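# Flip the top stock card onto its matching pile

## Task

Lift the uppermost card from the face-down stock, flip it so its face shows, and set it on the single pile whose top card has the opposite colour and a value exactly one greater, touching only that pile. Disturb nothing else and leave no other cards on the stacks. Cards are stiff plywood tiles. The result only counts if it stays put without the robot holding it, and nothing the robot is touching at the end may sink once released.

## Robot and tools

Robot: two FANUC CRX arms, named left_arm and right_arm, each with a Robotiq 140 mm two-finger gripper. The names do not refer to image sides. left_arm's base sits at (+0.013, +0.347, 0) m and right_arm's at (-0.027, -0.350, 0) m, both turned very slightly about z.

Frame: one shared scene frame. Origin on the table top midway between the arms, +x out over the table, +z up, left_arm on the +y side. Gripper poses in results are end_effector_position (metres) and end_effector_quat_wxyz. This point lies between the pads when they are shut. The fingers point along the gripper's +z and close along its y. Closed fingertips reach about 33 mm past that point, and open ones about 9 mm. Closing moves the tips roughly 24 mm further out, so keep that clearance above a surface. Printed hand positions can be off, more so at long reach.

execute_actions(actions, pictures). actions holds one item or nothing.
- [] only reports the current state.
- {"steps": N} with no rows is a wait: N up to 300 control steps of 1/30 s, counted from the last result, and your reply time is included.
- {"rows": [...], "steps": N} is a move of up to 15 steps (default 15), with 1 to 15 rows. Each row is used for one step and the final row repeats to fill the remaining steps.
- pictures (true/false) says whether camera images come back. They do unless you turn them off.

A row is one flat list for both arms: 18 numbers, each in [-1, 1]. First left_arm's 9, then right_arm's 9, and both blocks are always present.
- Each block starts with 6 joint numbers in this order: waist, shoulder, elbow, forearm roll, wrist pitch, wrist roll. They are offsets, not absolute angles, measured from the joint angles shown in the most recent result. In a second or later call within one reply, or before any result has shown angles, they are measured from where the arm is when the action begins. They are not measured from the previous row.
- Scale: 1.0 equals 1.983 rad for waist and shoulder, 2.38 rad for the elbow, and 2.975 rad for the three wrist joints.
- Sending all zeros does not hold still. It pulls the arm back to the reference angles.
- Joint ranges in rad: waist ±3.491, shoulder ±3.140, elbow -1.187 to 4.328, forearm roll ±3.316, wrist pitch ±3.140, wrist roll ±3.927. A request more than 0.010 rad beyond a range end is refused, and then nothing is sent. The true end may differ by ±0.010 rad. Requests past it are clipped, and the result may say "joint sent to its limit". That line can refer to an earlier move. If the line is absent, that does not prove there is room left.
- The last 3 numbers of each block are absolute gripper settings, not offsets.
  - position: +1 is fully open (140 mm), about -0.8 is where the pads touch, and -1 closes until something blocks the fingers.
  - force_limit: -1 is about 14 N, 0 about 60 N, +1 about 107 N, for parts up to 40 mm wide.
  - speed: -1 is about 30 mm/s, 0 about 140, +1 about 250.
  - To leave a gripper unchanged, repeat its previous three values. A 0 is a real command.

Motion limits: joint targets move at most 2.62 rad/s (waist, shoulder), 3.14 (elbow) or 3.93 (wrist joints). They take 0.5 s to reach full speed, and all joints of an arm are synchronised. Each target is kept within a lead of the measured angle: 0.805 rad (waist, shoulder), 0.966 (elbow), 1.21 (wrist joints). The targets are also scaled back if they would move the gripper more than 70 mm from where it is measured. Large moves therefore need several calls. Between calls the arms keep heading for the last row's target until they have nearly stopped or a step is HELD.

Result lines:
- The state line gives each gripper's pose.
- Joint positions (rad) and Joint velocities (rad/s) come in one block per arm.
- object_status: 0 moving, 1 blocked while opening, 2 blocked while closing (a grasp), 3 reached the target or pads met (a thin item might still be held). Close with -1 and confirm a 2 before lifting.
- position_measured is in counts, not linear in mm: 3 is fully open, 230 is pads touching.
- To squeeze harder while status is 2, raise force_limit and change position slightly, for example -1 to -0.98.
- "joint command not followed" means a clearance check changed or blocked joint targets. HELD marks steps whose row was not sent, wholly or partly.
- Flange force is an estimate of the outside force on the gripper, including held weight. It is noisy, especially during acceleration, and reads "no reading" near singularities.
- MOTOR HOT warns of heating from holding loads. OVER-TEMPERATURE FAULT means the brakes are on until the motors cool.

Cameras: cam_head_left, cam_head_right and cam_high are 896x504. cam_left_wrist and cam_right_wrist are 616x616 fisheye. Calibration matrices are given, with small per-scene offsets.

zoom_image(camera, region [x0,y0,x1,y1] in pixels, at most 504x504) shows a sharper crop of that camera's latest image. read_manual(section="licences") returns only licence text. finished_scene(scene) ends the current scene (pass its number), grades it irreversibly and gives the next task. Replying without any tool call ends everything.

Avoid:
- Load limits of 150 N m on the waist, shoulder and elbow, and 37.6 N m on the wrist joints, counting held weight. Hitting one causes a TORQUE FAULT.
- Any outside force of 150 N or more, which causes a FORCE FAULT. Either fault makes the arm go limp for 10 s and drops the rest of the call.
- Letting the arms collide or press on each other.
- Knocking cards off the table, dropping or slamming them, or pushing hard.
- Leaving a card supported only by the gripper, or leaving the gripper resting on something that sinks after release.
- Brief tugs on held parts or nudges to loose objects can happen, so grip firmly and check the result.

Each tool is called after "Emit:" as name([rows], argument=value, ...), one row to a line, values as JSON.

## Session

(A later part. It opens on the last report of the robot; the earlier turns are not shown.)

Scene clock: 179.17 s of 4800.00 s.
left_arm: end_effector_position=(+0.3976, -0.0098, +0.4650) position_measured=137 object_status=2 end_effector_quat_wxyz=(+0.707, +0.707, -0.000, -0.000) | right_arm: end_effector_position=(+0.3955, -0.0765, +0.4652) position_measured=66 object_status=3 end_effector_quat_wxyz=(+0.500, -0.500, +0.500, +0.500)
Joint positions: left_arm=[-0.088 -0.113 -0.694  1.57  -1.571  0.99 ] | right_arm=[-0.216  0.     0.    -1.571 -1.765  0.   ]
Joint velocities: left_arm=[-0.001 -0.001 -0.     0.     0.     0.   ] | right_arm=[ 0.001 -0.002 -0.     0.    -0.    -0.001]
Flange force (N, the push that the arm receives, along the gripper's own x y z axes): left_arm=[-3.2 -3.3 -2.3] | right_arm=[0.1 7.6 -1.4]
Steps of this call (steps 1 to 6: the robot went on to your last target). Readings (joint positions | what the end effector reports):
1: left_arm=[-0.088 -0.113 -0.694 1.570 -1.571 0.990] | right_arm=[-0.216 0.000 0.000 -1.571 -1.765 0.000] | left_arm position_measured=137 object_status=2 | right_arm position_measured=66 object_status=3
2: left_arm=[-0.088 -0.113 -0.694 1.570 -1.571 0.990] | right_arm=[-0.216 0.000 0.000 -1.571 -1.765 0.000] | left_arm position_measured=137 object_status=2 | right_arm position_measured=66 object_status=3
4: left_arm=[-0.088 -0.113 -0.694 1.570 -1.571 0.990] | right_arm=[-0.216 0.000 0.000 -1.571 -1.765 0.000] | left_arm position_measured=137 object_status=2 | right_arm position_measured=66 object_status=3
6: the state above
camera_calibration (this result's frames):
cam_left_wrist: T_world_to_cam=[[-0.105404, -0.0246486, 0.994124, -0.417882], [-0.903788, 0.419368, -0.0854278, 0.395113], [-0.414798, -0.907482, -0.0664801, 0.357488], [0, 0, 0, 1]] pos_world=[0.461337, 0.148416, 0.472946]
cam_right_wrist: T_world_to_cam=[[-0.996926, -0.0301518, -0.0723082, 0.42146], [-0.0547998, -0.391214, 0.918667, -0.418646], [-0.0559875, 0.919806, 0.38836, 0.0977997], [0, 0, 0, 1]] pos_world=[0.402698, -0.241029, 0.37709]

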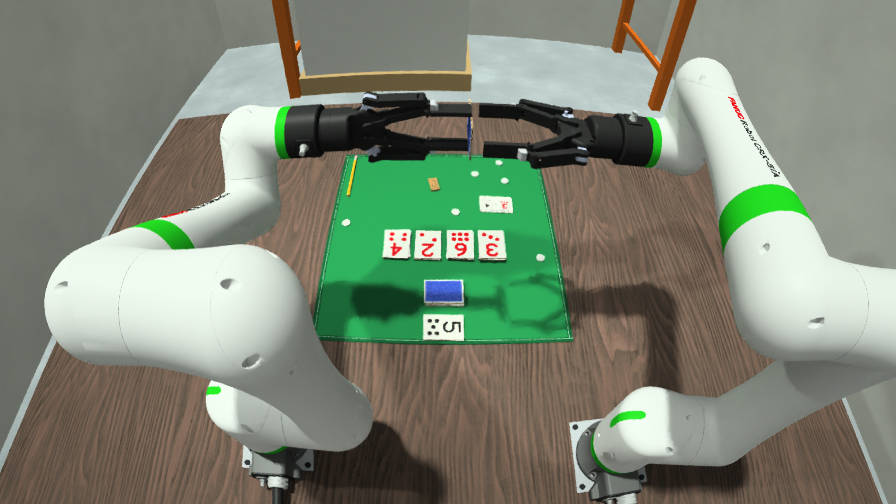

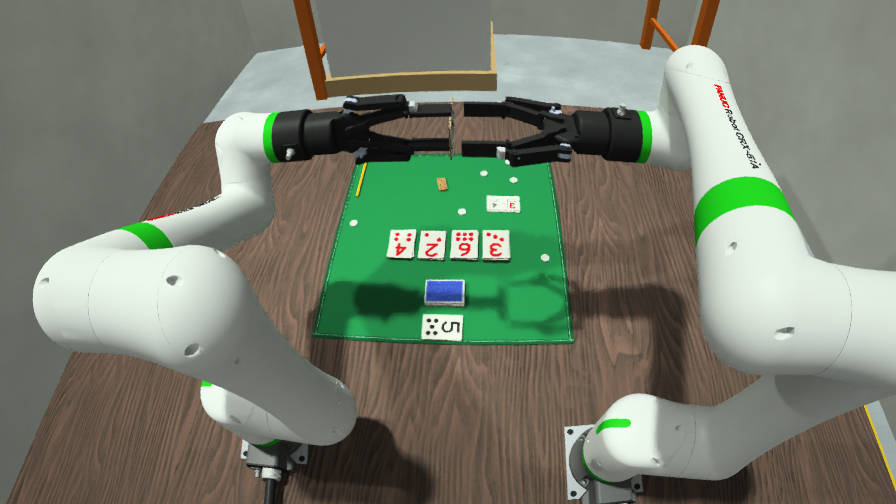

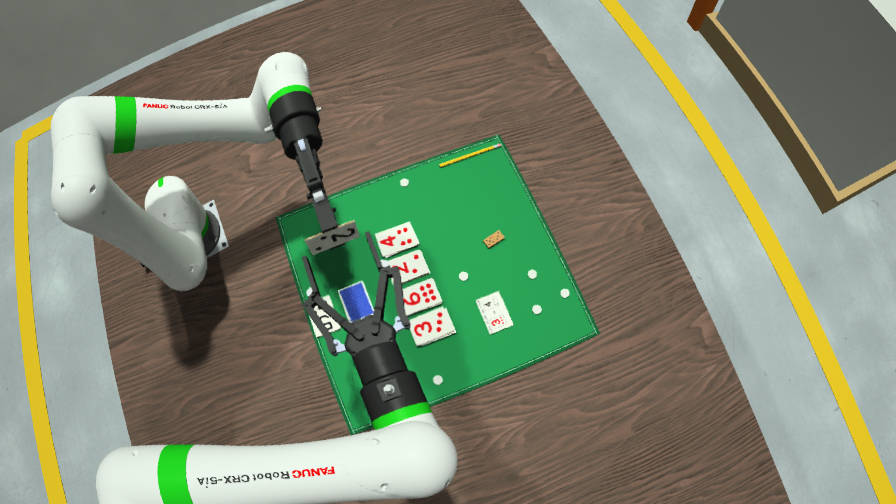

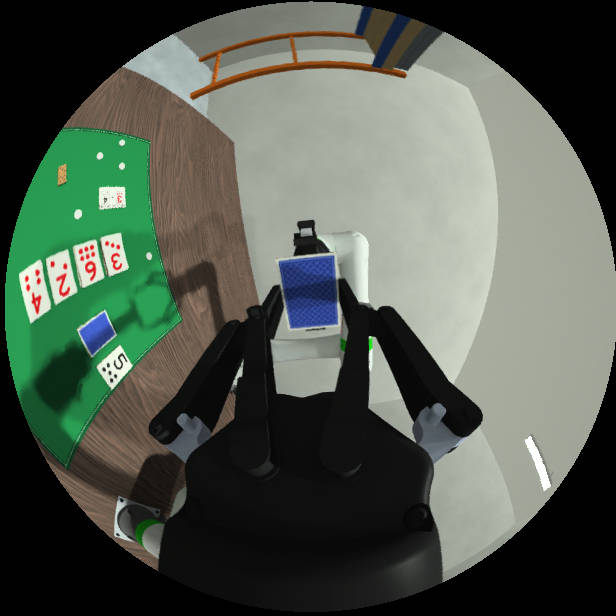

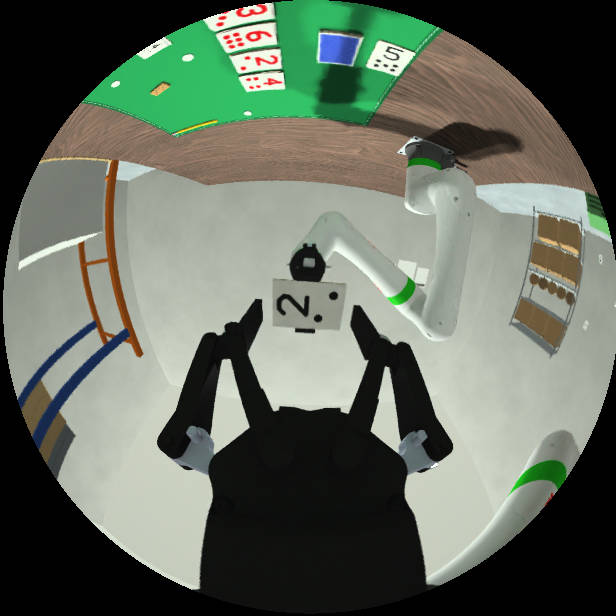

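Emit:
execute_actions([
  {"rows": [[0,0,0,0,0,0,-0.2,-0.4,-0.8,0.01866,-0.00444,-0.0037,0,0.01244,0,0.5,0,0],[0,0,0,0,0,0,-0.2,-0.4,-0.8,0.01866,-0.00444,-0.0037,0,0.01244,0,0.5,0,0],[0,0,0,0,0,0,-0.2,-0.4,-0.8,0.01866,-0.00444,-0.0037,0,0.01244,0,0.5,0,0],[0,0,0,0,0,0,-0.2,-0.4,-0.8,0.01866,-0.00444,-0.0037,0,0.01244,0,0.5,0,0],[0,0,0,0,0,0,-0.2,-0.4,-0.8,0.01866,-0.00444,-0.0037,0,0.01244,0,0.5,0,0],[0,0,0,0,0,0,-0.2,-0.4,-0.8,0.01866,-0.00444,-0.0037,0,0.01244,0,0.37,-1,-0.5]], "steps": 13},
])

Emit:
zoom_image(camera="cam_right_wrist", region=[250, 260, 370, 360])

Emit:
zoom_image(camera="cam_head_right", region=[425, 90, 495, 165])

Emit:
zoom_image(camera="cam_head_left", region=[445, 90, 515, 165])

Scene clock: 198.13 s of 4800.00 s.
left_arm: end_effector_position=(+0.3976, -0.0099, +0.4649) position_measured=137 object_status=2 end_effector_quat_wxyz=(+0.707, +0.707, -0.000, -0.000) | right_arm: end_effector_position=(+0.3947, -0.0603, +0.4652) position_measured=82 object_status=0 end_effector_quat_wxyz=(+0.500, -0.500, +0.500, +0.500)
Joint positions: left_arm=[-0.088 -0.113 -0.694  1.57  -1.571  0.99 ] | right_arm=[-0.179 -0.009 -0.008 -1.571 -1.728  0.   ]
Joint velocities: left_arm=[ 0.003 -0.003 -0.     0.    -0.    -0.001] | right_arm=[ 0.     0.    -0.    -0.    -0.    -0.001]
Flange force (N, the push that the arm receives, along the gripper's own x y z axes): left_arm=[-2.9 -2.1 1.3] | right_arm=[-2.5 6.1 -1.3]
Steps of this call (steps 1 to 15: the robot went on to your last target; steps 16 to 90: nothing new was sent; then 15.53 s passed at rest; steps 91 to 103: all 13 steps of this action). Readings (joint positions | what the end effector reports):
91: left_arm=[-0.088 -0.113 -0.694 1.570 -1.571 0.990] | right_arm=[-0.215 0.000 0.000 -1.571 -1.765 0.000] | left_arm position_measured=137 object_status=2 | right_arm position_measured=66 object_status=3
92: left_arm=[-0.088 -0.113 -0.694 1.570 -1.571 0.990] | right_arm=[-0.211 -0.001 -0.001 -1.571 -1.760 0.000] | left_arm position_measured=137 object_status=2 | right_arm position_measured=66 object_status=3
94: left_arm=[-0.088 -0.113 -0.694 1.570 -1.571 0.990] | right_arm=[-0.190 -0.006 -0.006 -1.571 -1.739 0.000] | left_arm position_measured=137 object_status=2 | right_arm position_measured=66 object_status=3
98: left_arm=[-0.088 -0.113 -0.694 1.570 -1.571 0.990] | right_arm=[-0.179 -0.009 -0.008 -1.571 -1.728 0.000] | left_arm position_measured=137 object_status=2 | right_arm position_measured=74 object_status=0
103: the state above
camera_calibration (this result's frames):
cam_left_wrist: T_world_to_cam=[[-0.105376, -0.0246709, 0.994126, -0.417875], [-0.903754, 0.419449, -0.0853874, 0.395072], [-0.414878, -0.907444, -0.0664963, 0.35749], [0, 0, 0, 1]] pos_world=[0.461329, 0.14838, 0.472926]
cam_right_wrist: T_world_to_cam=[[-0.996926, -0.0301675, -0.0723025, 0.421168], [-0.0547879, -0.391221, 0.918664, -0.412328], [-0.0560001, 0.919802, 0.388366, 0.0828219], [0, 0, 0, 1]] pos_world=[0.401921, -0.224786, 0.377078]

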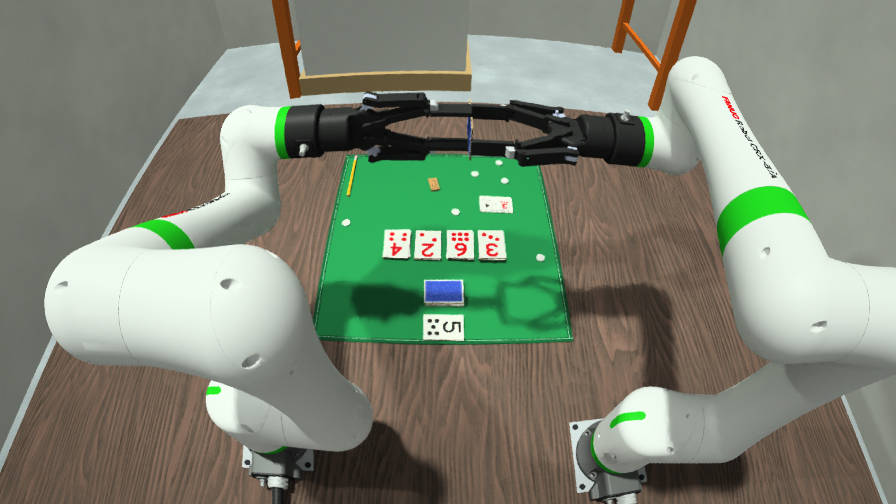

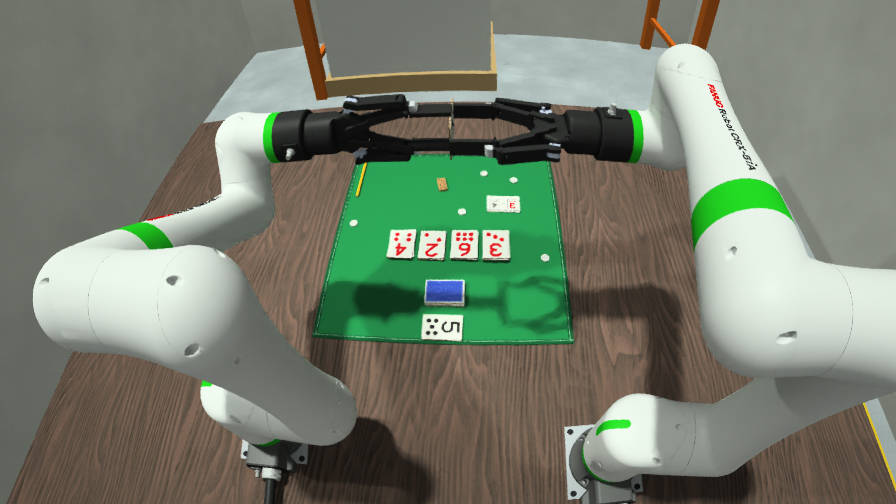

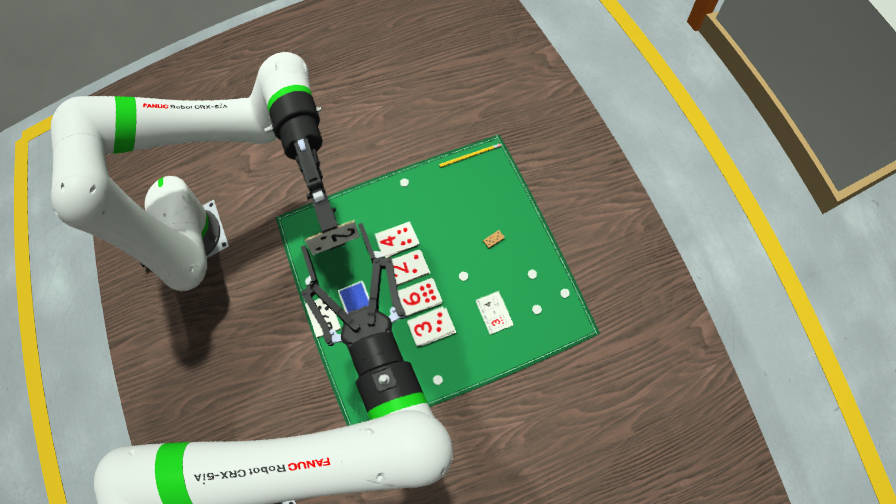

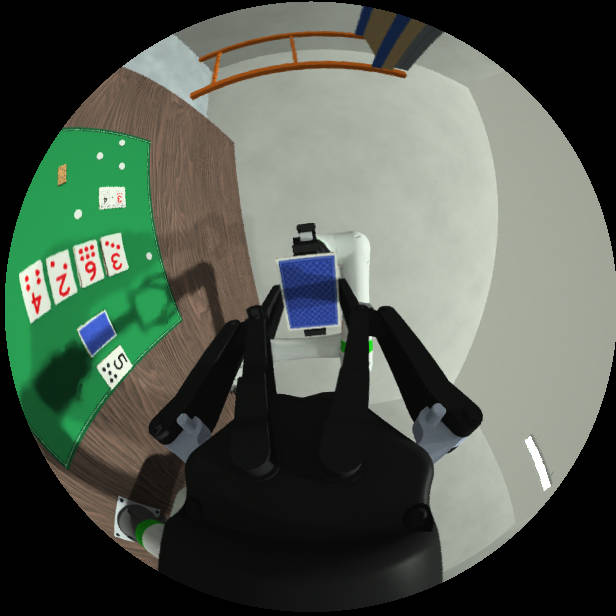

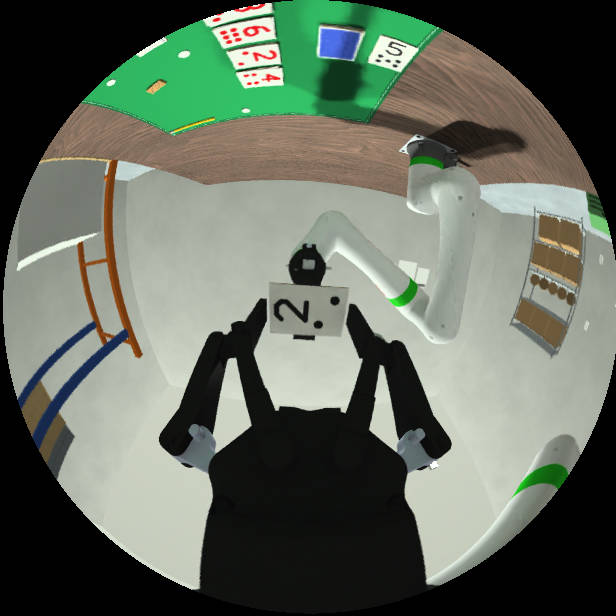

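Region (250, 260, 370, 360) of cam_right_wrist's 616x616 image, scaled by 4.200, with more detail than that image has.

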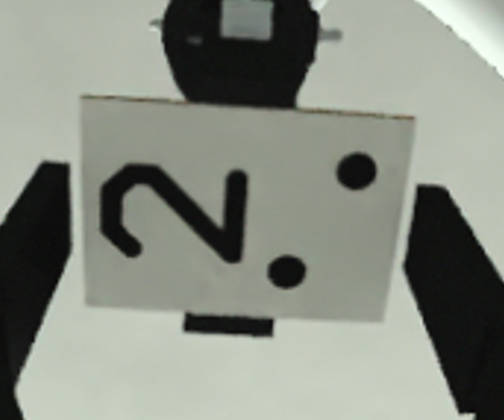

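Region (425, 90, 495, 165) of cam_head_right's 896x504 image, scaled by 6.720, with more detail than that image has; it fills the left 470 columns of this view, and the rest is white.

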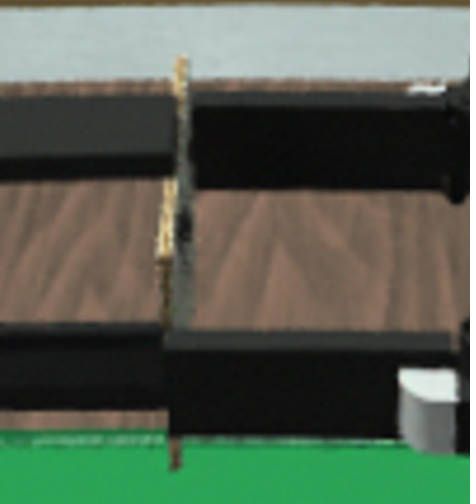

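Region (445, 90, 515, 165) of cam_head_left's 896x504 image, scaled by 6.720, with more detail than that image has; it fills the left 470 columns of this view, and the rest is white.

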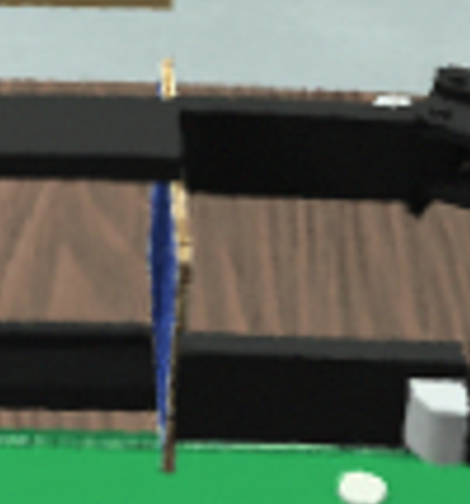

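Emit:
execute_actions([
  {"rows": [[0,0,0,0,0,0,-0.2,-0.4,-0.8,0.0005,-0.00037,-0.0003,0,0.0003,0,0.0,-0.1,-0.9]], "steps": 15},
], pictures=false)

Emit:
execute_actions([
  {"steps": 5},
])

Emit:
zoom_image(camera="cam_head_left", region=[445, 90, 515, 165])

Emit:
zoom_image(camera="cam_left_wrist", region=[250, 230, 376, 350])

Scene clock: 202.93 s of 4800.00 s.
left_arm: end_effector_position=(+0.3976, -0.0098, +0.4650) position_measured=137 object_status=2 end_effector_quat_wxyz=(+0.707, +0.707, -0.000, -0.000) | right_arm: end_effector_position=(+0.3945, -0.0598, +0.4652) position_measured=98 object_status=2 end_effector_quat_wxyz=(+0.500, -0.500, +0.500, +0.500)
Joint positions: left_arm=[-0.088 -0.113 -0.694  1.57  -1.571  0.99 ] | right_arm=[-0.178 -0.009 -0.009 -1.571 -1.727  0.   ]
Joint velocities: left_arm=[ 0.     0.     0.     0.     0.    -0.001] | right_arm=[-0.     0.    -0.    -0.    -0.001 -0.002]
Flange force (N, the push that the arm receives, along the gripper's own x y z axes): left_arm=[-10.8 -5.9 -23.0] | right_arm=[-4.0 0.8 -20.9]
Steps of this call (steps 1 to 15: the robot went on to your last target; steps 16 to 90: nothing new was sent; then 1.30 s passed at rest; steps 91 to 105: all 15 steps of this action). Readings (joint positions | what the end effector reports):
91: left_arm=[-0.088 -0.113 -0.694 1.570 -1.571 0.990] | right_arm=[-0.179 -0.009 -0.009 -1.571 -1.728 0.000] | left_arm position_measured=137 object_status=2 | right_arm position_measured=82 object_status=0
92: left_arm=[-0.088 -0.113 -0.694 1.570 -1.571 0.990] | right_arm=[-0.178 -0.009 -0.009 -1.571 -1.727 0.000] | left_arm position_measured=137 object_status=2 | right_arm position_measured=84 object_status=0
94: left_arm=[-0.088 -0.113 -0.694 1.570 -1.571 0.990] | right_arm=[-0.178 -0.009 -0.009 -1.571 -1.727 0.000] | left_arm position_measured=137 object_status=2 | right_arm position_measured=88 object_status=0
98: left_arm=[-0.088 -0.113 -0.694 1.570 -1.571 0.990] | right_arm=[-0.178 -0.009 -0.009 -1.571 -1.727 0.000] | left_arm position_measured=137 object_status=2 | right_arm position_measured=97 object_status=0
105: the state above

Scene clock: 203.10 s of 4800.00 s.
left_arm: end_effector_position=(+0.3976, -0.0098, +0.4650) position_measured=137 object_status=2 end_effector_quat_wxyz=(+0.707, +0.707, -0.000, -0.000) | right_arm: end_effector_position=(+0.3945, -0.0598, +0.4652) position_measured=98 object_status=2 end_effector_quat_wxyz=(+0.500, -0.500, +0.500, +0.500)
Joint positions: left_arm=[-0.088 -0.113 -0.694  1.57  -1.571  0.99 ] | right_arm=[-0.178 -0.009 -0.009 -1.571 -1.727  0.   ]
Joint velocities: left_arm=[-0.001  0.    -0.     0.001 -0.     0.001] | right_arm=[ 0.001 -0.001 -0.     0.001 -0.     0.   ]
Flange force (N, the push that the arm receives, along the gripper's own x y z axes): left_arm=[-9.2 -6.0 -24.9] | right_arm=[-6.2 -2.5 -22.3]
Steps of this call (steps 1 to 5: the robot went on to your last target). Readings (joint positions | what the end effector reports):
1: left_arm=[-0.088 -0.113 -0.694 1.570 -1.571 0.990] | right_arm=[-0.178 -0.009 -0.009 -1.571 -1.727 0.000] | left_arm position_measured=137 object_status=2 | right_arm position_measured=98 object_status=2
2: left_arm=[-0.088 -0.113 -0.694 1.570 -1.571 0.990] | right_arm=[-0.178 -0.009 -0.009 -1.571 -1.727 0.000] | left_arm position_measured=137 object_status=2 | right_arm position_measured=98 object_status=2
4: left_arm=[-0.088 -0.113 -0.694 1.570 -1.571 0.990] | right_arm=[-0.178 -0.009 -0.009 -1.571 -1.727 0.000] | left_arm position_measured=137 object_status=2 | right_arm position_measured=98 object_status=2
5: the state above
camera_calibration (this result's frames):
cam_left_wrist: T_world_to_cam=[[-0.105405, -0.0246493, 0.994124, -0.417882], [-0.903791, 0.419362, -0.0854288, 0.395115], [-0.414792, -0.907484, -0.0664805, 0.357489], [0, 0, 0, 1]] pos_world=[0.461338, 0.148419, 0.472946]
cam_right_wrist: T_world_to_cam=[[-0.996923, -0.0302303, -0.0723258, 0.420937], [-0.0547835, -0.391246, 0.918654, -0.412174], [-0.0560684, 0.91979, 0.388386, 0.0823994], [0, 0, 0, 1]] pos_world=[0.401682, -0.224327, 0.377088]

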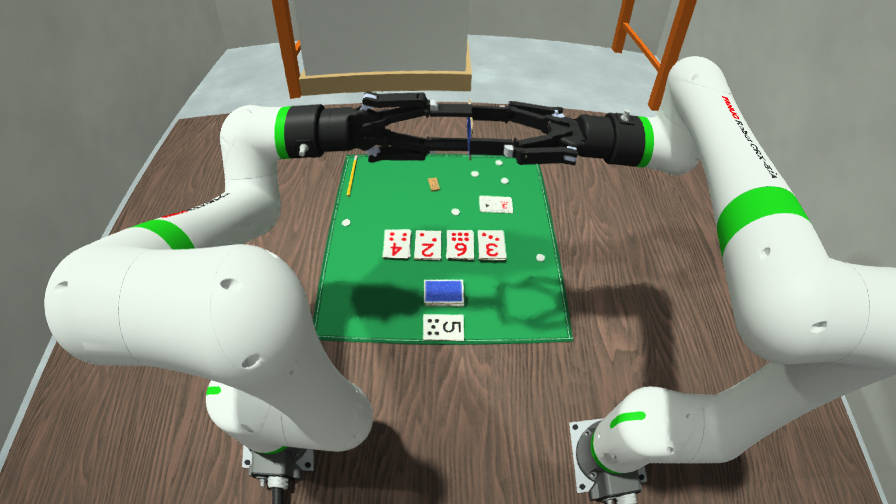

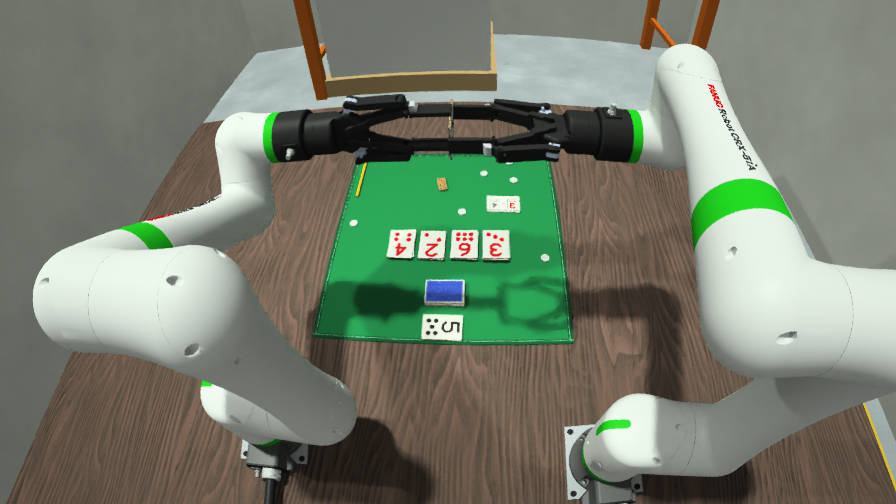

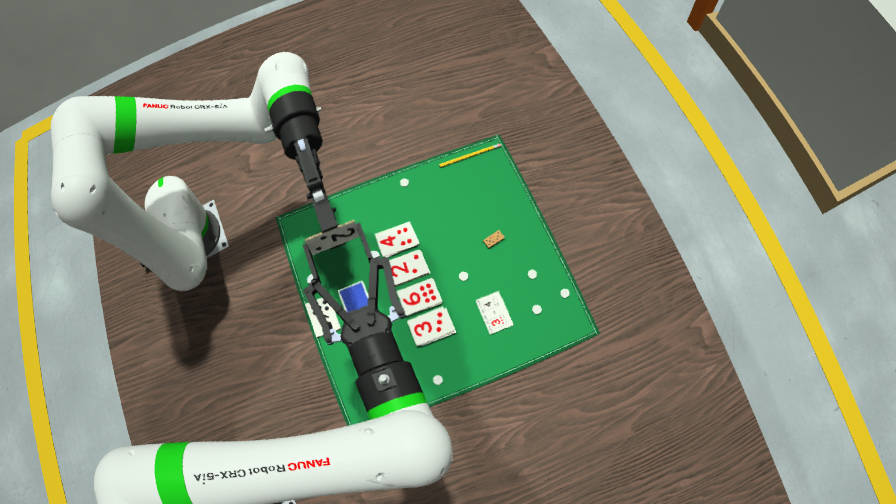

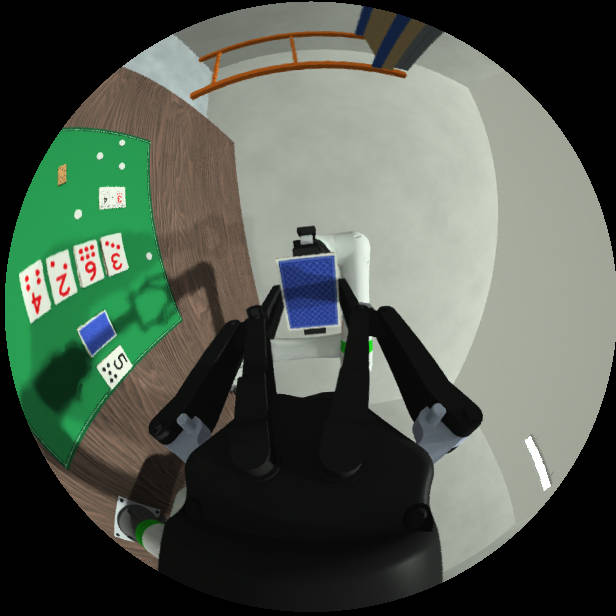

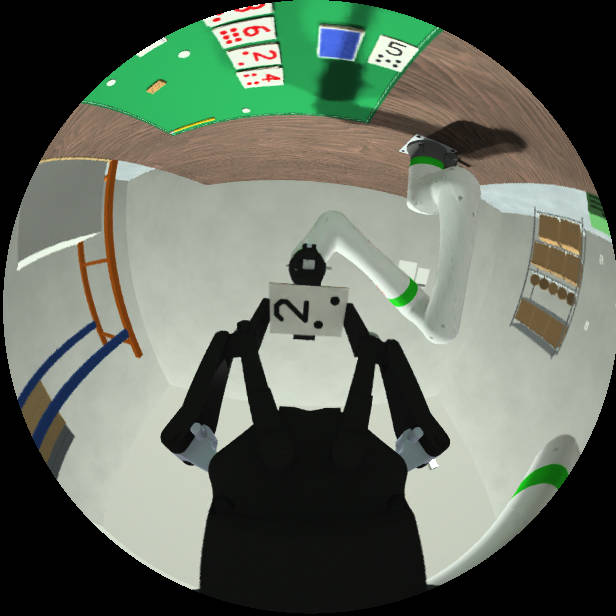

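Region (445, 90, 515, 165) of cam_head_left's 896x504 image, scaled by 6.720, with more detail than that image has; it fills the left 470 columns of this view, and the rest is white.

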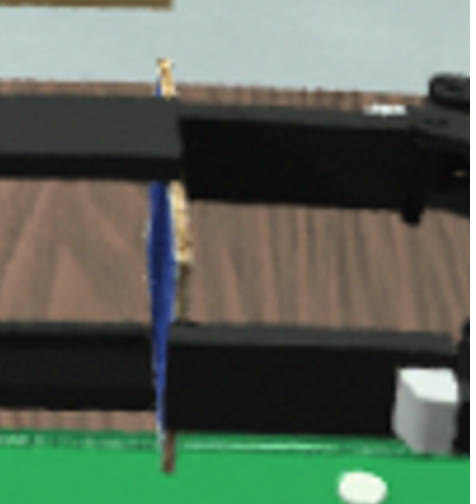

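Region (250, 230, 376, 350) of cam_left_wrist's 616x616 image, scaled by 4.000, with more detail than that image has; it fills the top 480 rows of this view, and the rest is white.

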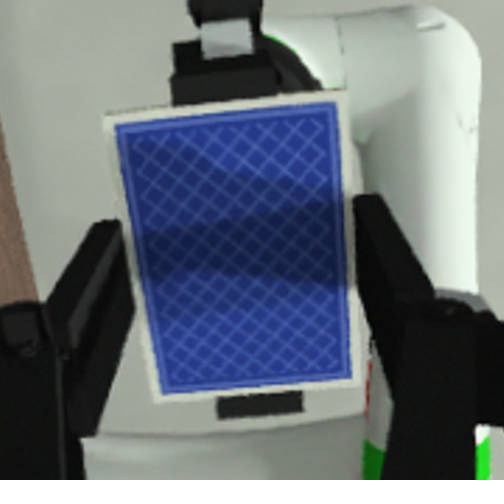

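Emit:
zoom_image(camera="cam_right_wrist", region=[250, 270, 370, 350])

Emit:
zoom_image(camera="cam_high", region=[295, 210, 375, 270])

Emit:
zoom_image(camera="cam_left_wrist", region=[280, 235, 330, 270])

Region (250, 270, 370, 350) of cam_right_wrist's 616x616 image, scaled by 4.200, with more detail than that image has.

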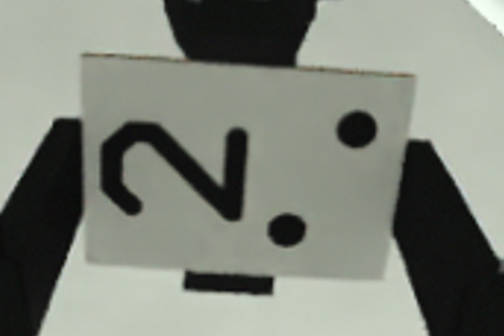

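Region (295, 210, 375, 270) of cam_high's 896x504 image, scaled by 6.300, with more detail than that image has; it fills the top 378 rows of this view, and the rest is white.

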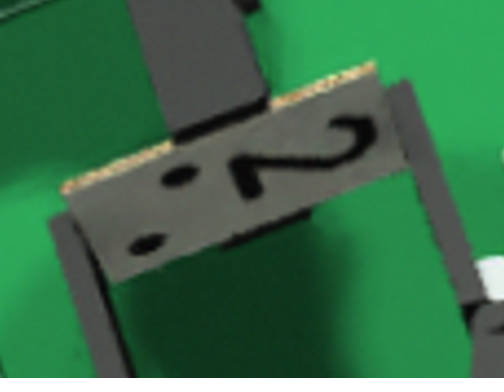

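Region (280, 235, 330, 270) of cam_left_wrist's 616x616 image, scaled by 10.080, with more detail than that image has; it fills the top 353 rows of this view, and the rest is white.

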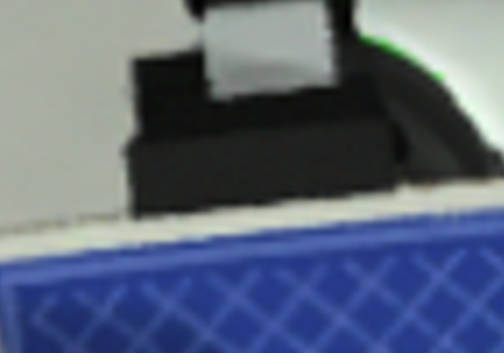

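Emit:
execute_actions([
  {"rows": [[0,0,0,0,0,0,0.25,-0.4,0,0,0,0,0,0,0,0.0,-0.1,-0.9],[0,0,0,0,0,0,0.25,-0.4,0,0,0,0,0,0,0,0.0,-0.1,-0.9],[0,0,0,0,0,0,0.25,-0.4,0,0,0,0,0,0,0,0.0,-0.1,-0.9],[0,0,0,0,0,0,0.25,-0.4,0,0,0,0,0,0,0,0.0,-0.1,-0.9],[0,0,0,0,0,0,0.25,-0.4,0,0,0,0,0,0,0,0.0,-0.1,-0.9],[0,0,0,0,0,0,0.25,-0.4,0,0,0,0,0,0,0,0.0,-0.1,-0.9],[0.353,0,0,0,0,0,0.25,-0.4,0,0,0,0,0,0,0,0.0,-0.1,-0.9],[0.353,0,0,0,0,0,0.25,-0.4,0,0,0,0,0,0,0,0.0,-0.1,-0.9],[0.353,0,0,0,0,0,0.25,-0.4,0,0,0,0,0,0,0,0.0,-0.1,-0.9],[0.353,0,0,0,0,0,0.25,-0.4,0,0,0,0,0,0,0,0.0,-0.1,-0.9],[0.353,0,0,0,0,0,0.25,-0.4,0,0,0,0,0,0,0,0.0,-0.1,-0.9],[0.353,0,0,0,0,0,0.25,-0.4,0,0,0,0,0,0,0,0.0,-0.1,-0.9],[0.353,0,0,0,0,0,0.25,-0.4,0,0,0,0,0,0,0,0.0,-0.1,-0.9],[0.353,0,0,0,0,0,0.25,-0.4,0,0,0,0,0,0,0,0.0,-0.1,-0.9],[0.353,0,0,0,0,0,0.25,-0.4,0,0.3858,0.2066,0.1074,0.5281,0.1043,-0.2047,0.0,-0.1,-0.9]], "steps": 15},
], pictures=false)

Emit:
execute_actions([
  {"steps": 45},
], pictures=false)

Emit:
execute_actions([
  {"rows": [[0,0,0,0,0,0,0.25,-0.4,0,0,0.01634,-0.04109,0,0.04376,0,0.0,-0.1,-0.9]], "steps": 13},
])

Emit:
zoom_image(camera="cam_right_wrist", region=[240, 230, 380, 350])

Scene clock: 234.10 s of 4800.00 s.
left_arm: end_effector_position=(+0.4516, +0.0590, +0.4649) position_measured=98 object_status=3 end_effector_quat_wxyz=(+0.705, +0.705, +0.059, +0.059) | right_arm: end_effector_position=(+0.3944, -0.0597, +0.4651) position_measured=99 object_status=2 end_effector_quat_wxyz=(+0.500, -0.500, +0.500, +0.500)
Joint positions: left_arm=[ 0.079 -0.113 -0.694  1.57  -1.571  0.99 ] | right_arm=[-0.177 -0.009 -0.009 -1.571 -1.727  0.   ]
Joint velocities: left_arm=[ 0.873  0.001 -0.     0.002  0.    -0.   ] | right_arm=[0.018 0.008 0.004 0.049 0.018 0.001]
Flange force (N, the push that the arm receives, along the gripper's own x y z axes): left_arm=[-1.6 -2.1 -4.0] | right_arm=[-3.2 6.7 -4.5]
Steps of this call (steps 1 to 15: the robot went on to your last target; steps 16 to 90: nothing new was sent; then 27.50 s passed at rest; steps 91 to 105: all 15 steps of this action). Readings (joint positions | what the end effector reports):
91: left_arm=[-0.088 -0.113 -0.694 1.570 -1.571 0.990] | right_arm=[-0.178 -0.009 -0.009 -1.571 -1.727 0.000] | left_arm position_measured=137 object_status=0 | right_arm position_measured=98 object_status=2
92: left_arm=[-0.088 -0.113 -0.694 1.570 -1.571 0.990] | right_arm=[-0.178 -0.009 -0.009 -1.571 -1.727 0.000] | left_arm position_measured=137 object_status=0 | right_arm position_measured=98 object_status=2
94: left_arm=[-0.088 -0.113 -0.694 1.570 -1.571 0.990] | right_arm=[-0.178 -0.009 -0.009 -1.571 -1.727 0.000] | left_arm position_measured=117 object_status=0 | right_arm position_measured=99 object_status=2
98: left_arm=[-0.084 -0.113 -0.694 1.570 -1.571 0.990] | right_arm=[-0.178 -0.009 -0.009 -1.571 -1.727 0.000] | left_arm position_measured=98 object_status=0 | right_arm position_measured=99 object_status=2
105: the state above

Scene clock: 235.60 s of 4800.00 s.
left_arm: end_effector_position=(+0.5372, +0.3216, +0.4650) position_measured=98 object_status=3 end_effector_quat_wxyz=(+0.664, +0.664, +0.242, +0.242) | right_arm: end_effector_position=(+0.5275, -0.1223, +0.1401) position_measured=99 object_status=2 end_effector_quat_wxyz=(-0.000, +0.707, -0.707, -0.000)
Joint positions: left_arm=[ 0.612 -0.113 -0.694  1.57  -1.571  0.99 ] | right_arm=[ 0.587  0.4    0.246 -0.    -1.417 -0.609]
Joint velocities: left_arm=[ 0.001 -0.001  0.     0.001 -0.    -0.   ] | right_arm=[ 0.    -0.     0.     0.     0.     0.001]
Flange force (N, the push that the arm receives, along the gripper's own x y z axes): left_arm=[-2.5 -2.8 -1.1] | right_arm=[3.7 5.7 0.2]
Steps of this call (steps 1 to 45: the robot went on to your last target). Readings (joint positions | what the end effector reports):
1: left_arm=[0.108 -0.113 -0.694 1.570 -1.571 0.990] | right_arm=[-0.174 -0.008 -0.008 -1.565 -1.725 -0.002] | left_arm position_measured=98 object_status=3 | right_arm position_measured=99 object_status=2
2: left_arm=[0.138 -0.113 -0.694 1.570 -1.571 0.990] | right_arm=[-0.165 -0.003 -0.005 -1.550 -1.722 -0.010] | left_arm position_measured=98 object_status=3 | right_arm position_measured=99 object_status=2
4: left_arm=[0.197 -0.113 -0.694 1.570 -1.571 0.990] | right_arm=[-0.130 0.016 0.007 -1.495 -1.707 -0.038] | left_arm position_measured=98 object_status=3 | right_arm position_measured=99 object_status=2
8: left_arm=[0.316 -0.113 -0.694 1.570 -1.571 0.990] | right_arm=[-0.032 0.069 0.040 -1.327 -1.668 -0.116] | left_arm position_measured=98 object_status=3 | right_arm position_measured=99 object_status=2
45: the state above

Scene clock: 236.03 s of 4800.00 s.
left_arm: end_effector_position=(+0.5372, +0.3216, +0.4650) position_measured=98 object_status=3 end_effector_quat_wxyz=(+0.664, +0.664, +0.242, +0.242) | right_arm: end_effector_position=(+0.5275, -0.1222, +0.0802) position_measured=99 object_status=2 end_effector_quat_wxyz=(-0.000, +0.707, -0.707, -0.000)
Joint positions: left_arm=[ 0.612 -0.113 -0.694  1.57  -1.571  0.99 ] | right_arm=[ 0.587  0.433  0.149 -0.    -1.287 -0.609]
Joint velocities: left_arm=[-0.002 -0.    -0.     0.001  0.     0.001] | right_arm=[ 0.001 -0.002 -0.    -0.001  0.    -0.   ]
Flange force (N, the push that the arm receives, along the gripper's own x y z axes): left_arm=[-3.0 -1.5 -2.9] | right_arm=[5.5 11.5 3.6]
Steps of this call (steps 1 to 13: all 13 steps of this action). Readings (joint positions | what the end effector reports):
1: left_arm=[0.612 -0.113 -0.694 1.570 -1.571 0.990] | right_arm=[0.587 0.401 0.246 -0.000 -1.416 -0.609] | left_arm position_measured=98 object_status=3 | right_arm position_measured=99 object_status=2
2: left_arm=[0.612 -0.113 -0.694 1.570 -1.571 0.990] | right_arm=[0.587 0.402 0.242 0.000 -1.410 -0.609] | left_arm position_measured=98 object_status=3 | right_arm position_measured=99 object_status=2
4: left_arm=[0.612 -0.113 -0.694 1.570 -1.571 0.990] | right_arm=[0.587 0.411 0.213 0.000 -1.372 -0.609] | left_arm position_measured=98 object_status=3 | right_arm position_measured=99 object_status=2
8: left_arm=[0.612 -0.113 -0.694 1.570 -1.571 0.990] | right_arm=[0.587 0.432 0.150 -0.000 -1.289 -0.609] | left_arm position_measured=98 object_status=3 | right_arm position_measured=99 object_status=2
13: the state above
camera_calibration (this result's frames):
cam_left_wrist: T_world_to_cam=[[-0.0647176, -0.0867523, 0.994126, -0.396881], [-0.961392, -0.261591, -0.0854143, 0.632179], [0.267464, -0.961272, -0.0664735, 0.366952], [0, 0, 0, 1]] pos_world=[0.48394, 0.483683, 0.472939]
cam_right_wrist: T_world_to_cam=[[-0.996977, -0.071407, 0.0306352, 0.510536], [-0.0537798, 0.918717, 0.391237, 0.126245], [-0.0560821, 0.388406, -0.91978, 0.336755], [0, 0, 0, 1]] pos_world=[0.534668, -0.210325, 0.244708]

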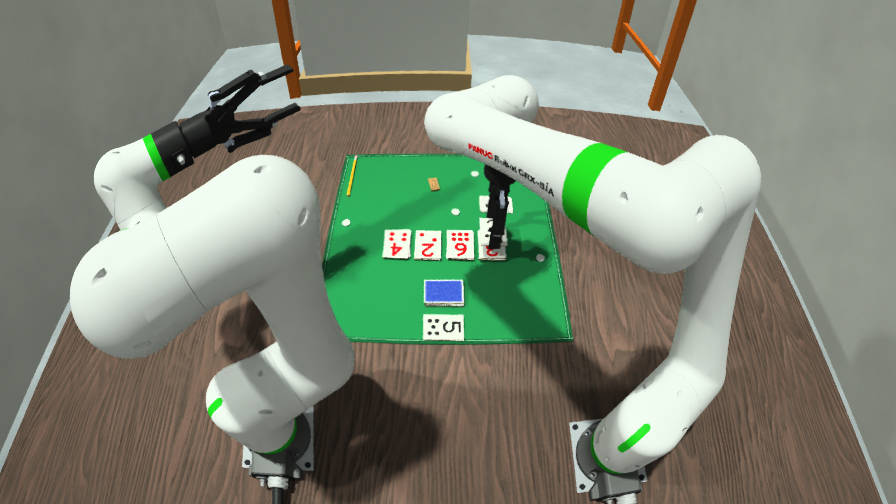

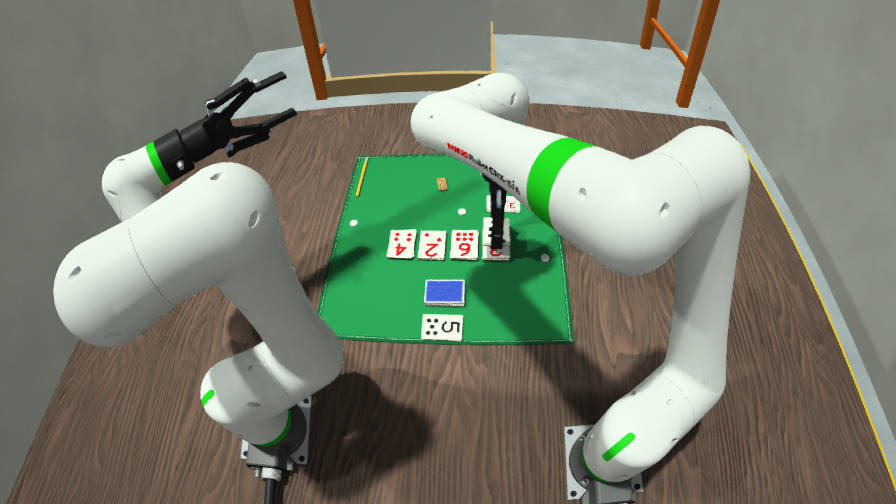

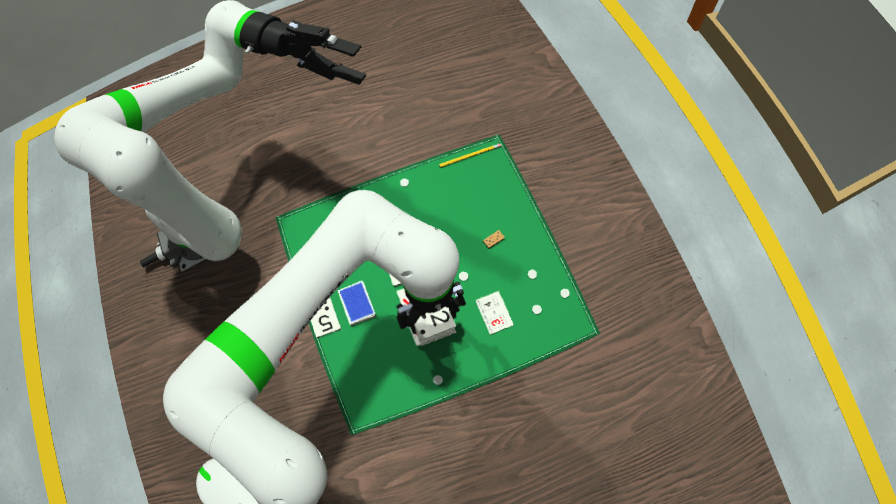

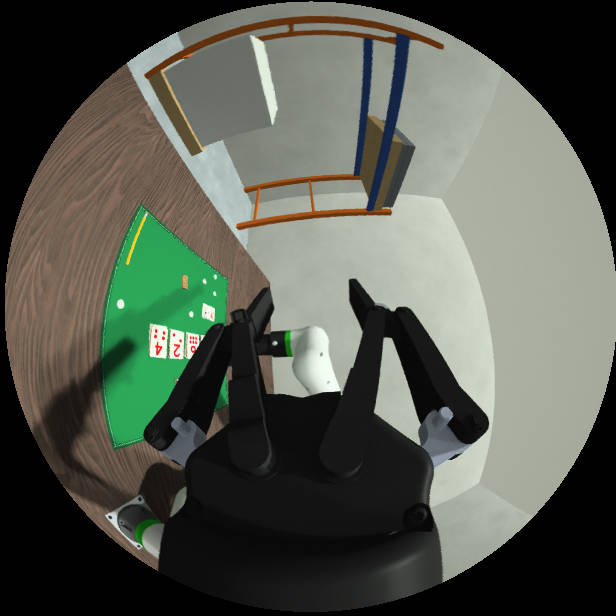

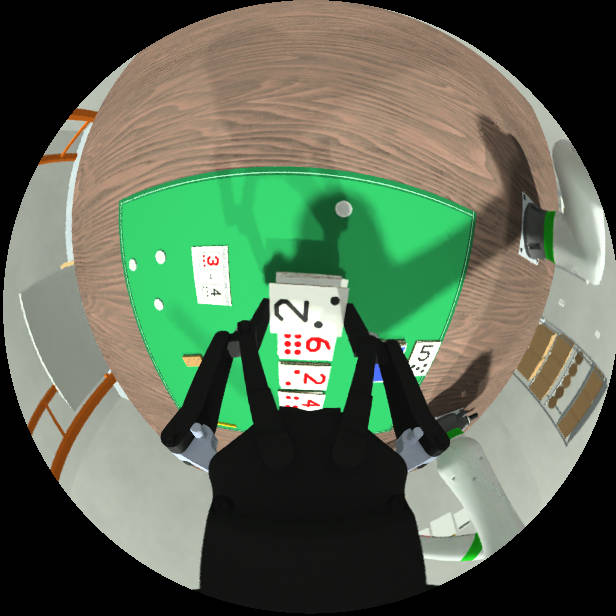

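Region (240, 230, 380, 350) of cam_right_wrist's 616x616 image, scaled by 3.600, with more detail than that image has; it fills the top 432 rows of this view, and the rest is white.

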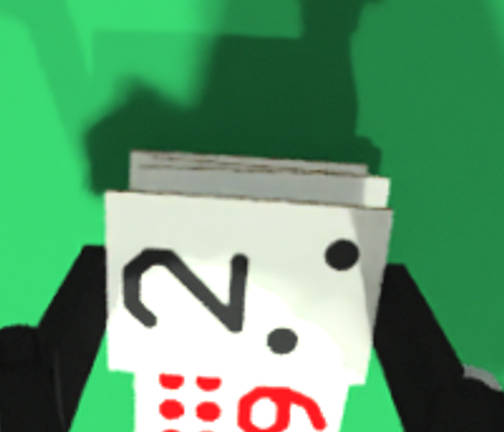

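Emit:
zoom_image(camera="cam_right_wrist", region=[262, 262, 358, 302])

Emit:
zoom_image(camera="cam_head_right", region=[445, 205, 525, 270])

Region (262, 262, 358, 302) of cam_right_wrist's 616x616 image, scaled by 5.250, with more detail than that image has; it fills the top 210 rows of this view, and the rest is white.

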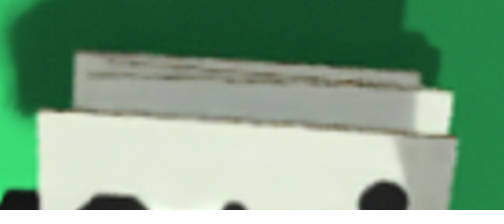

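Region (445, 205, 525, 270) of cam_head_right's 896x504 image, scaled by 6.300, with more detail than that image has; it fills the top 410 rows of this view, and the rest is white.

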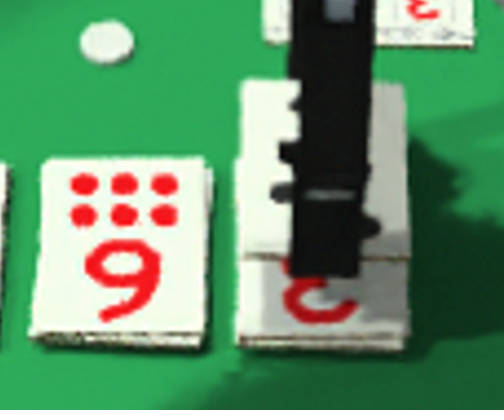

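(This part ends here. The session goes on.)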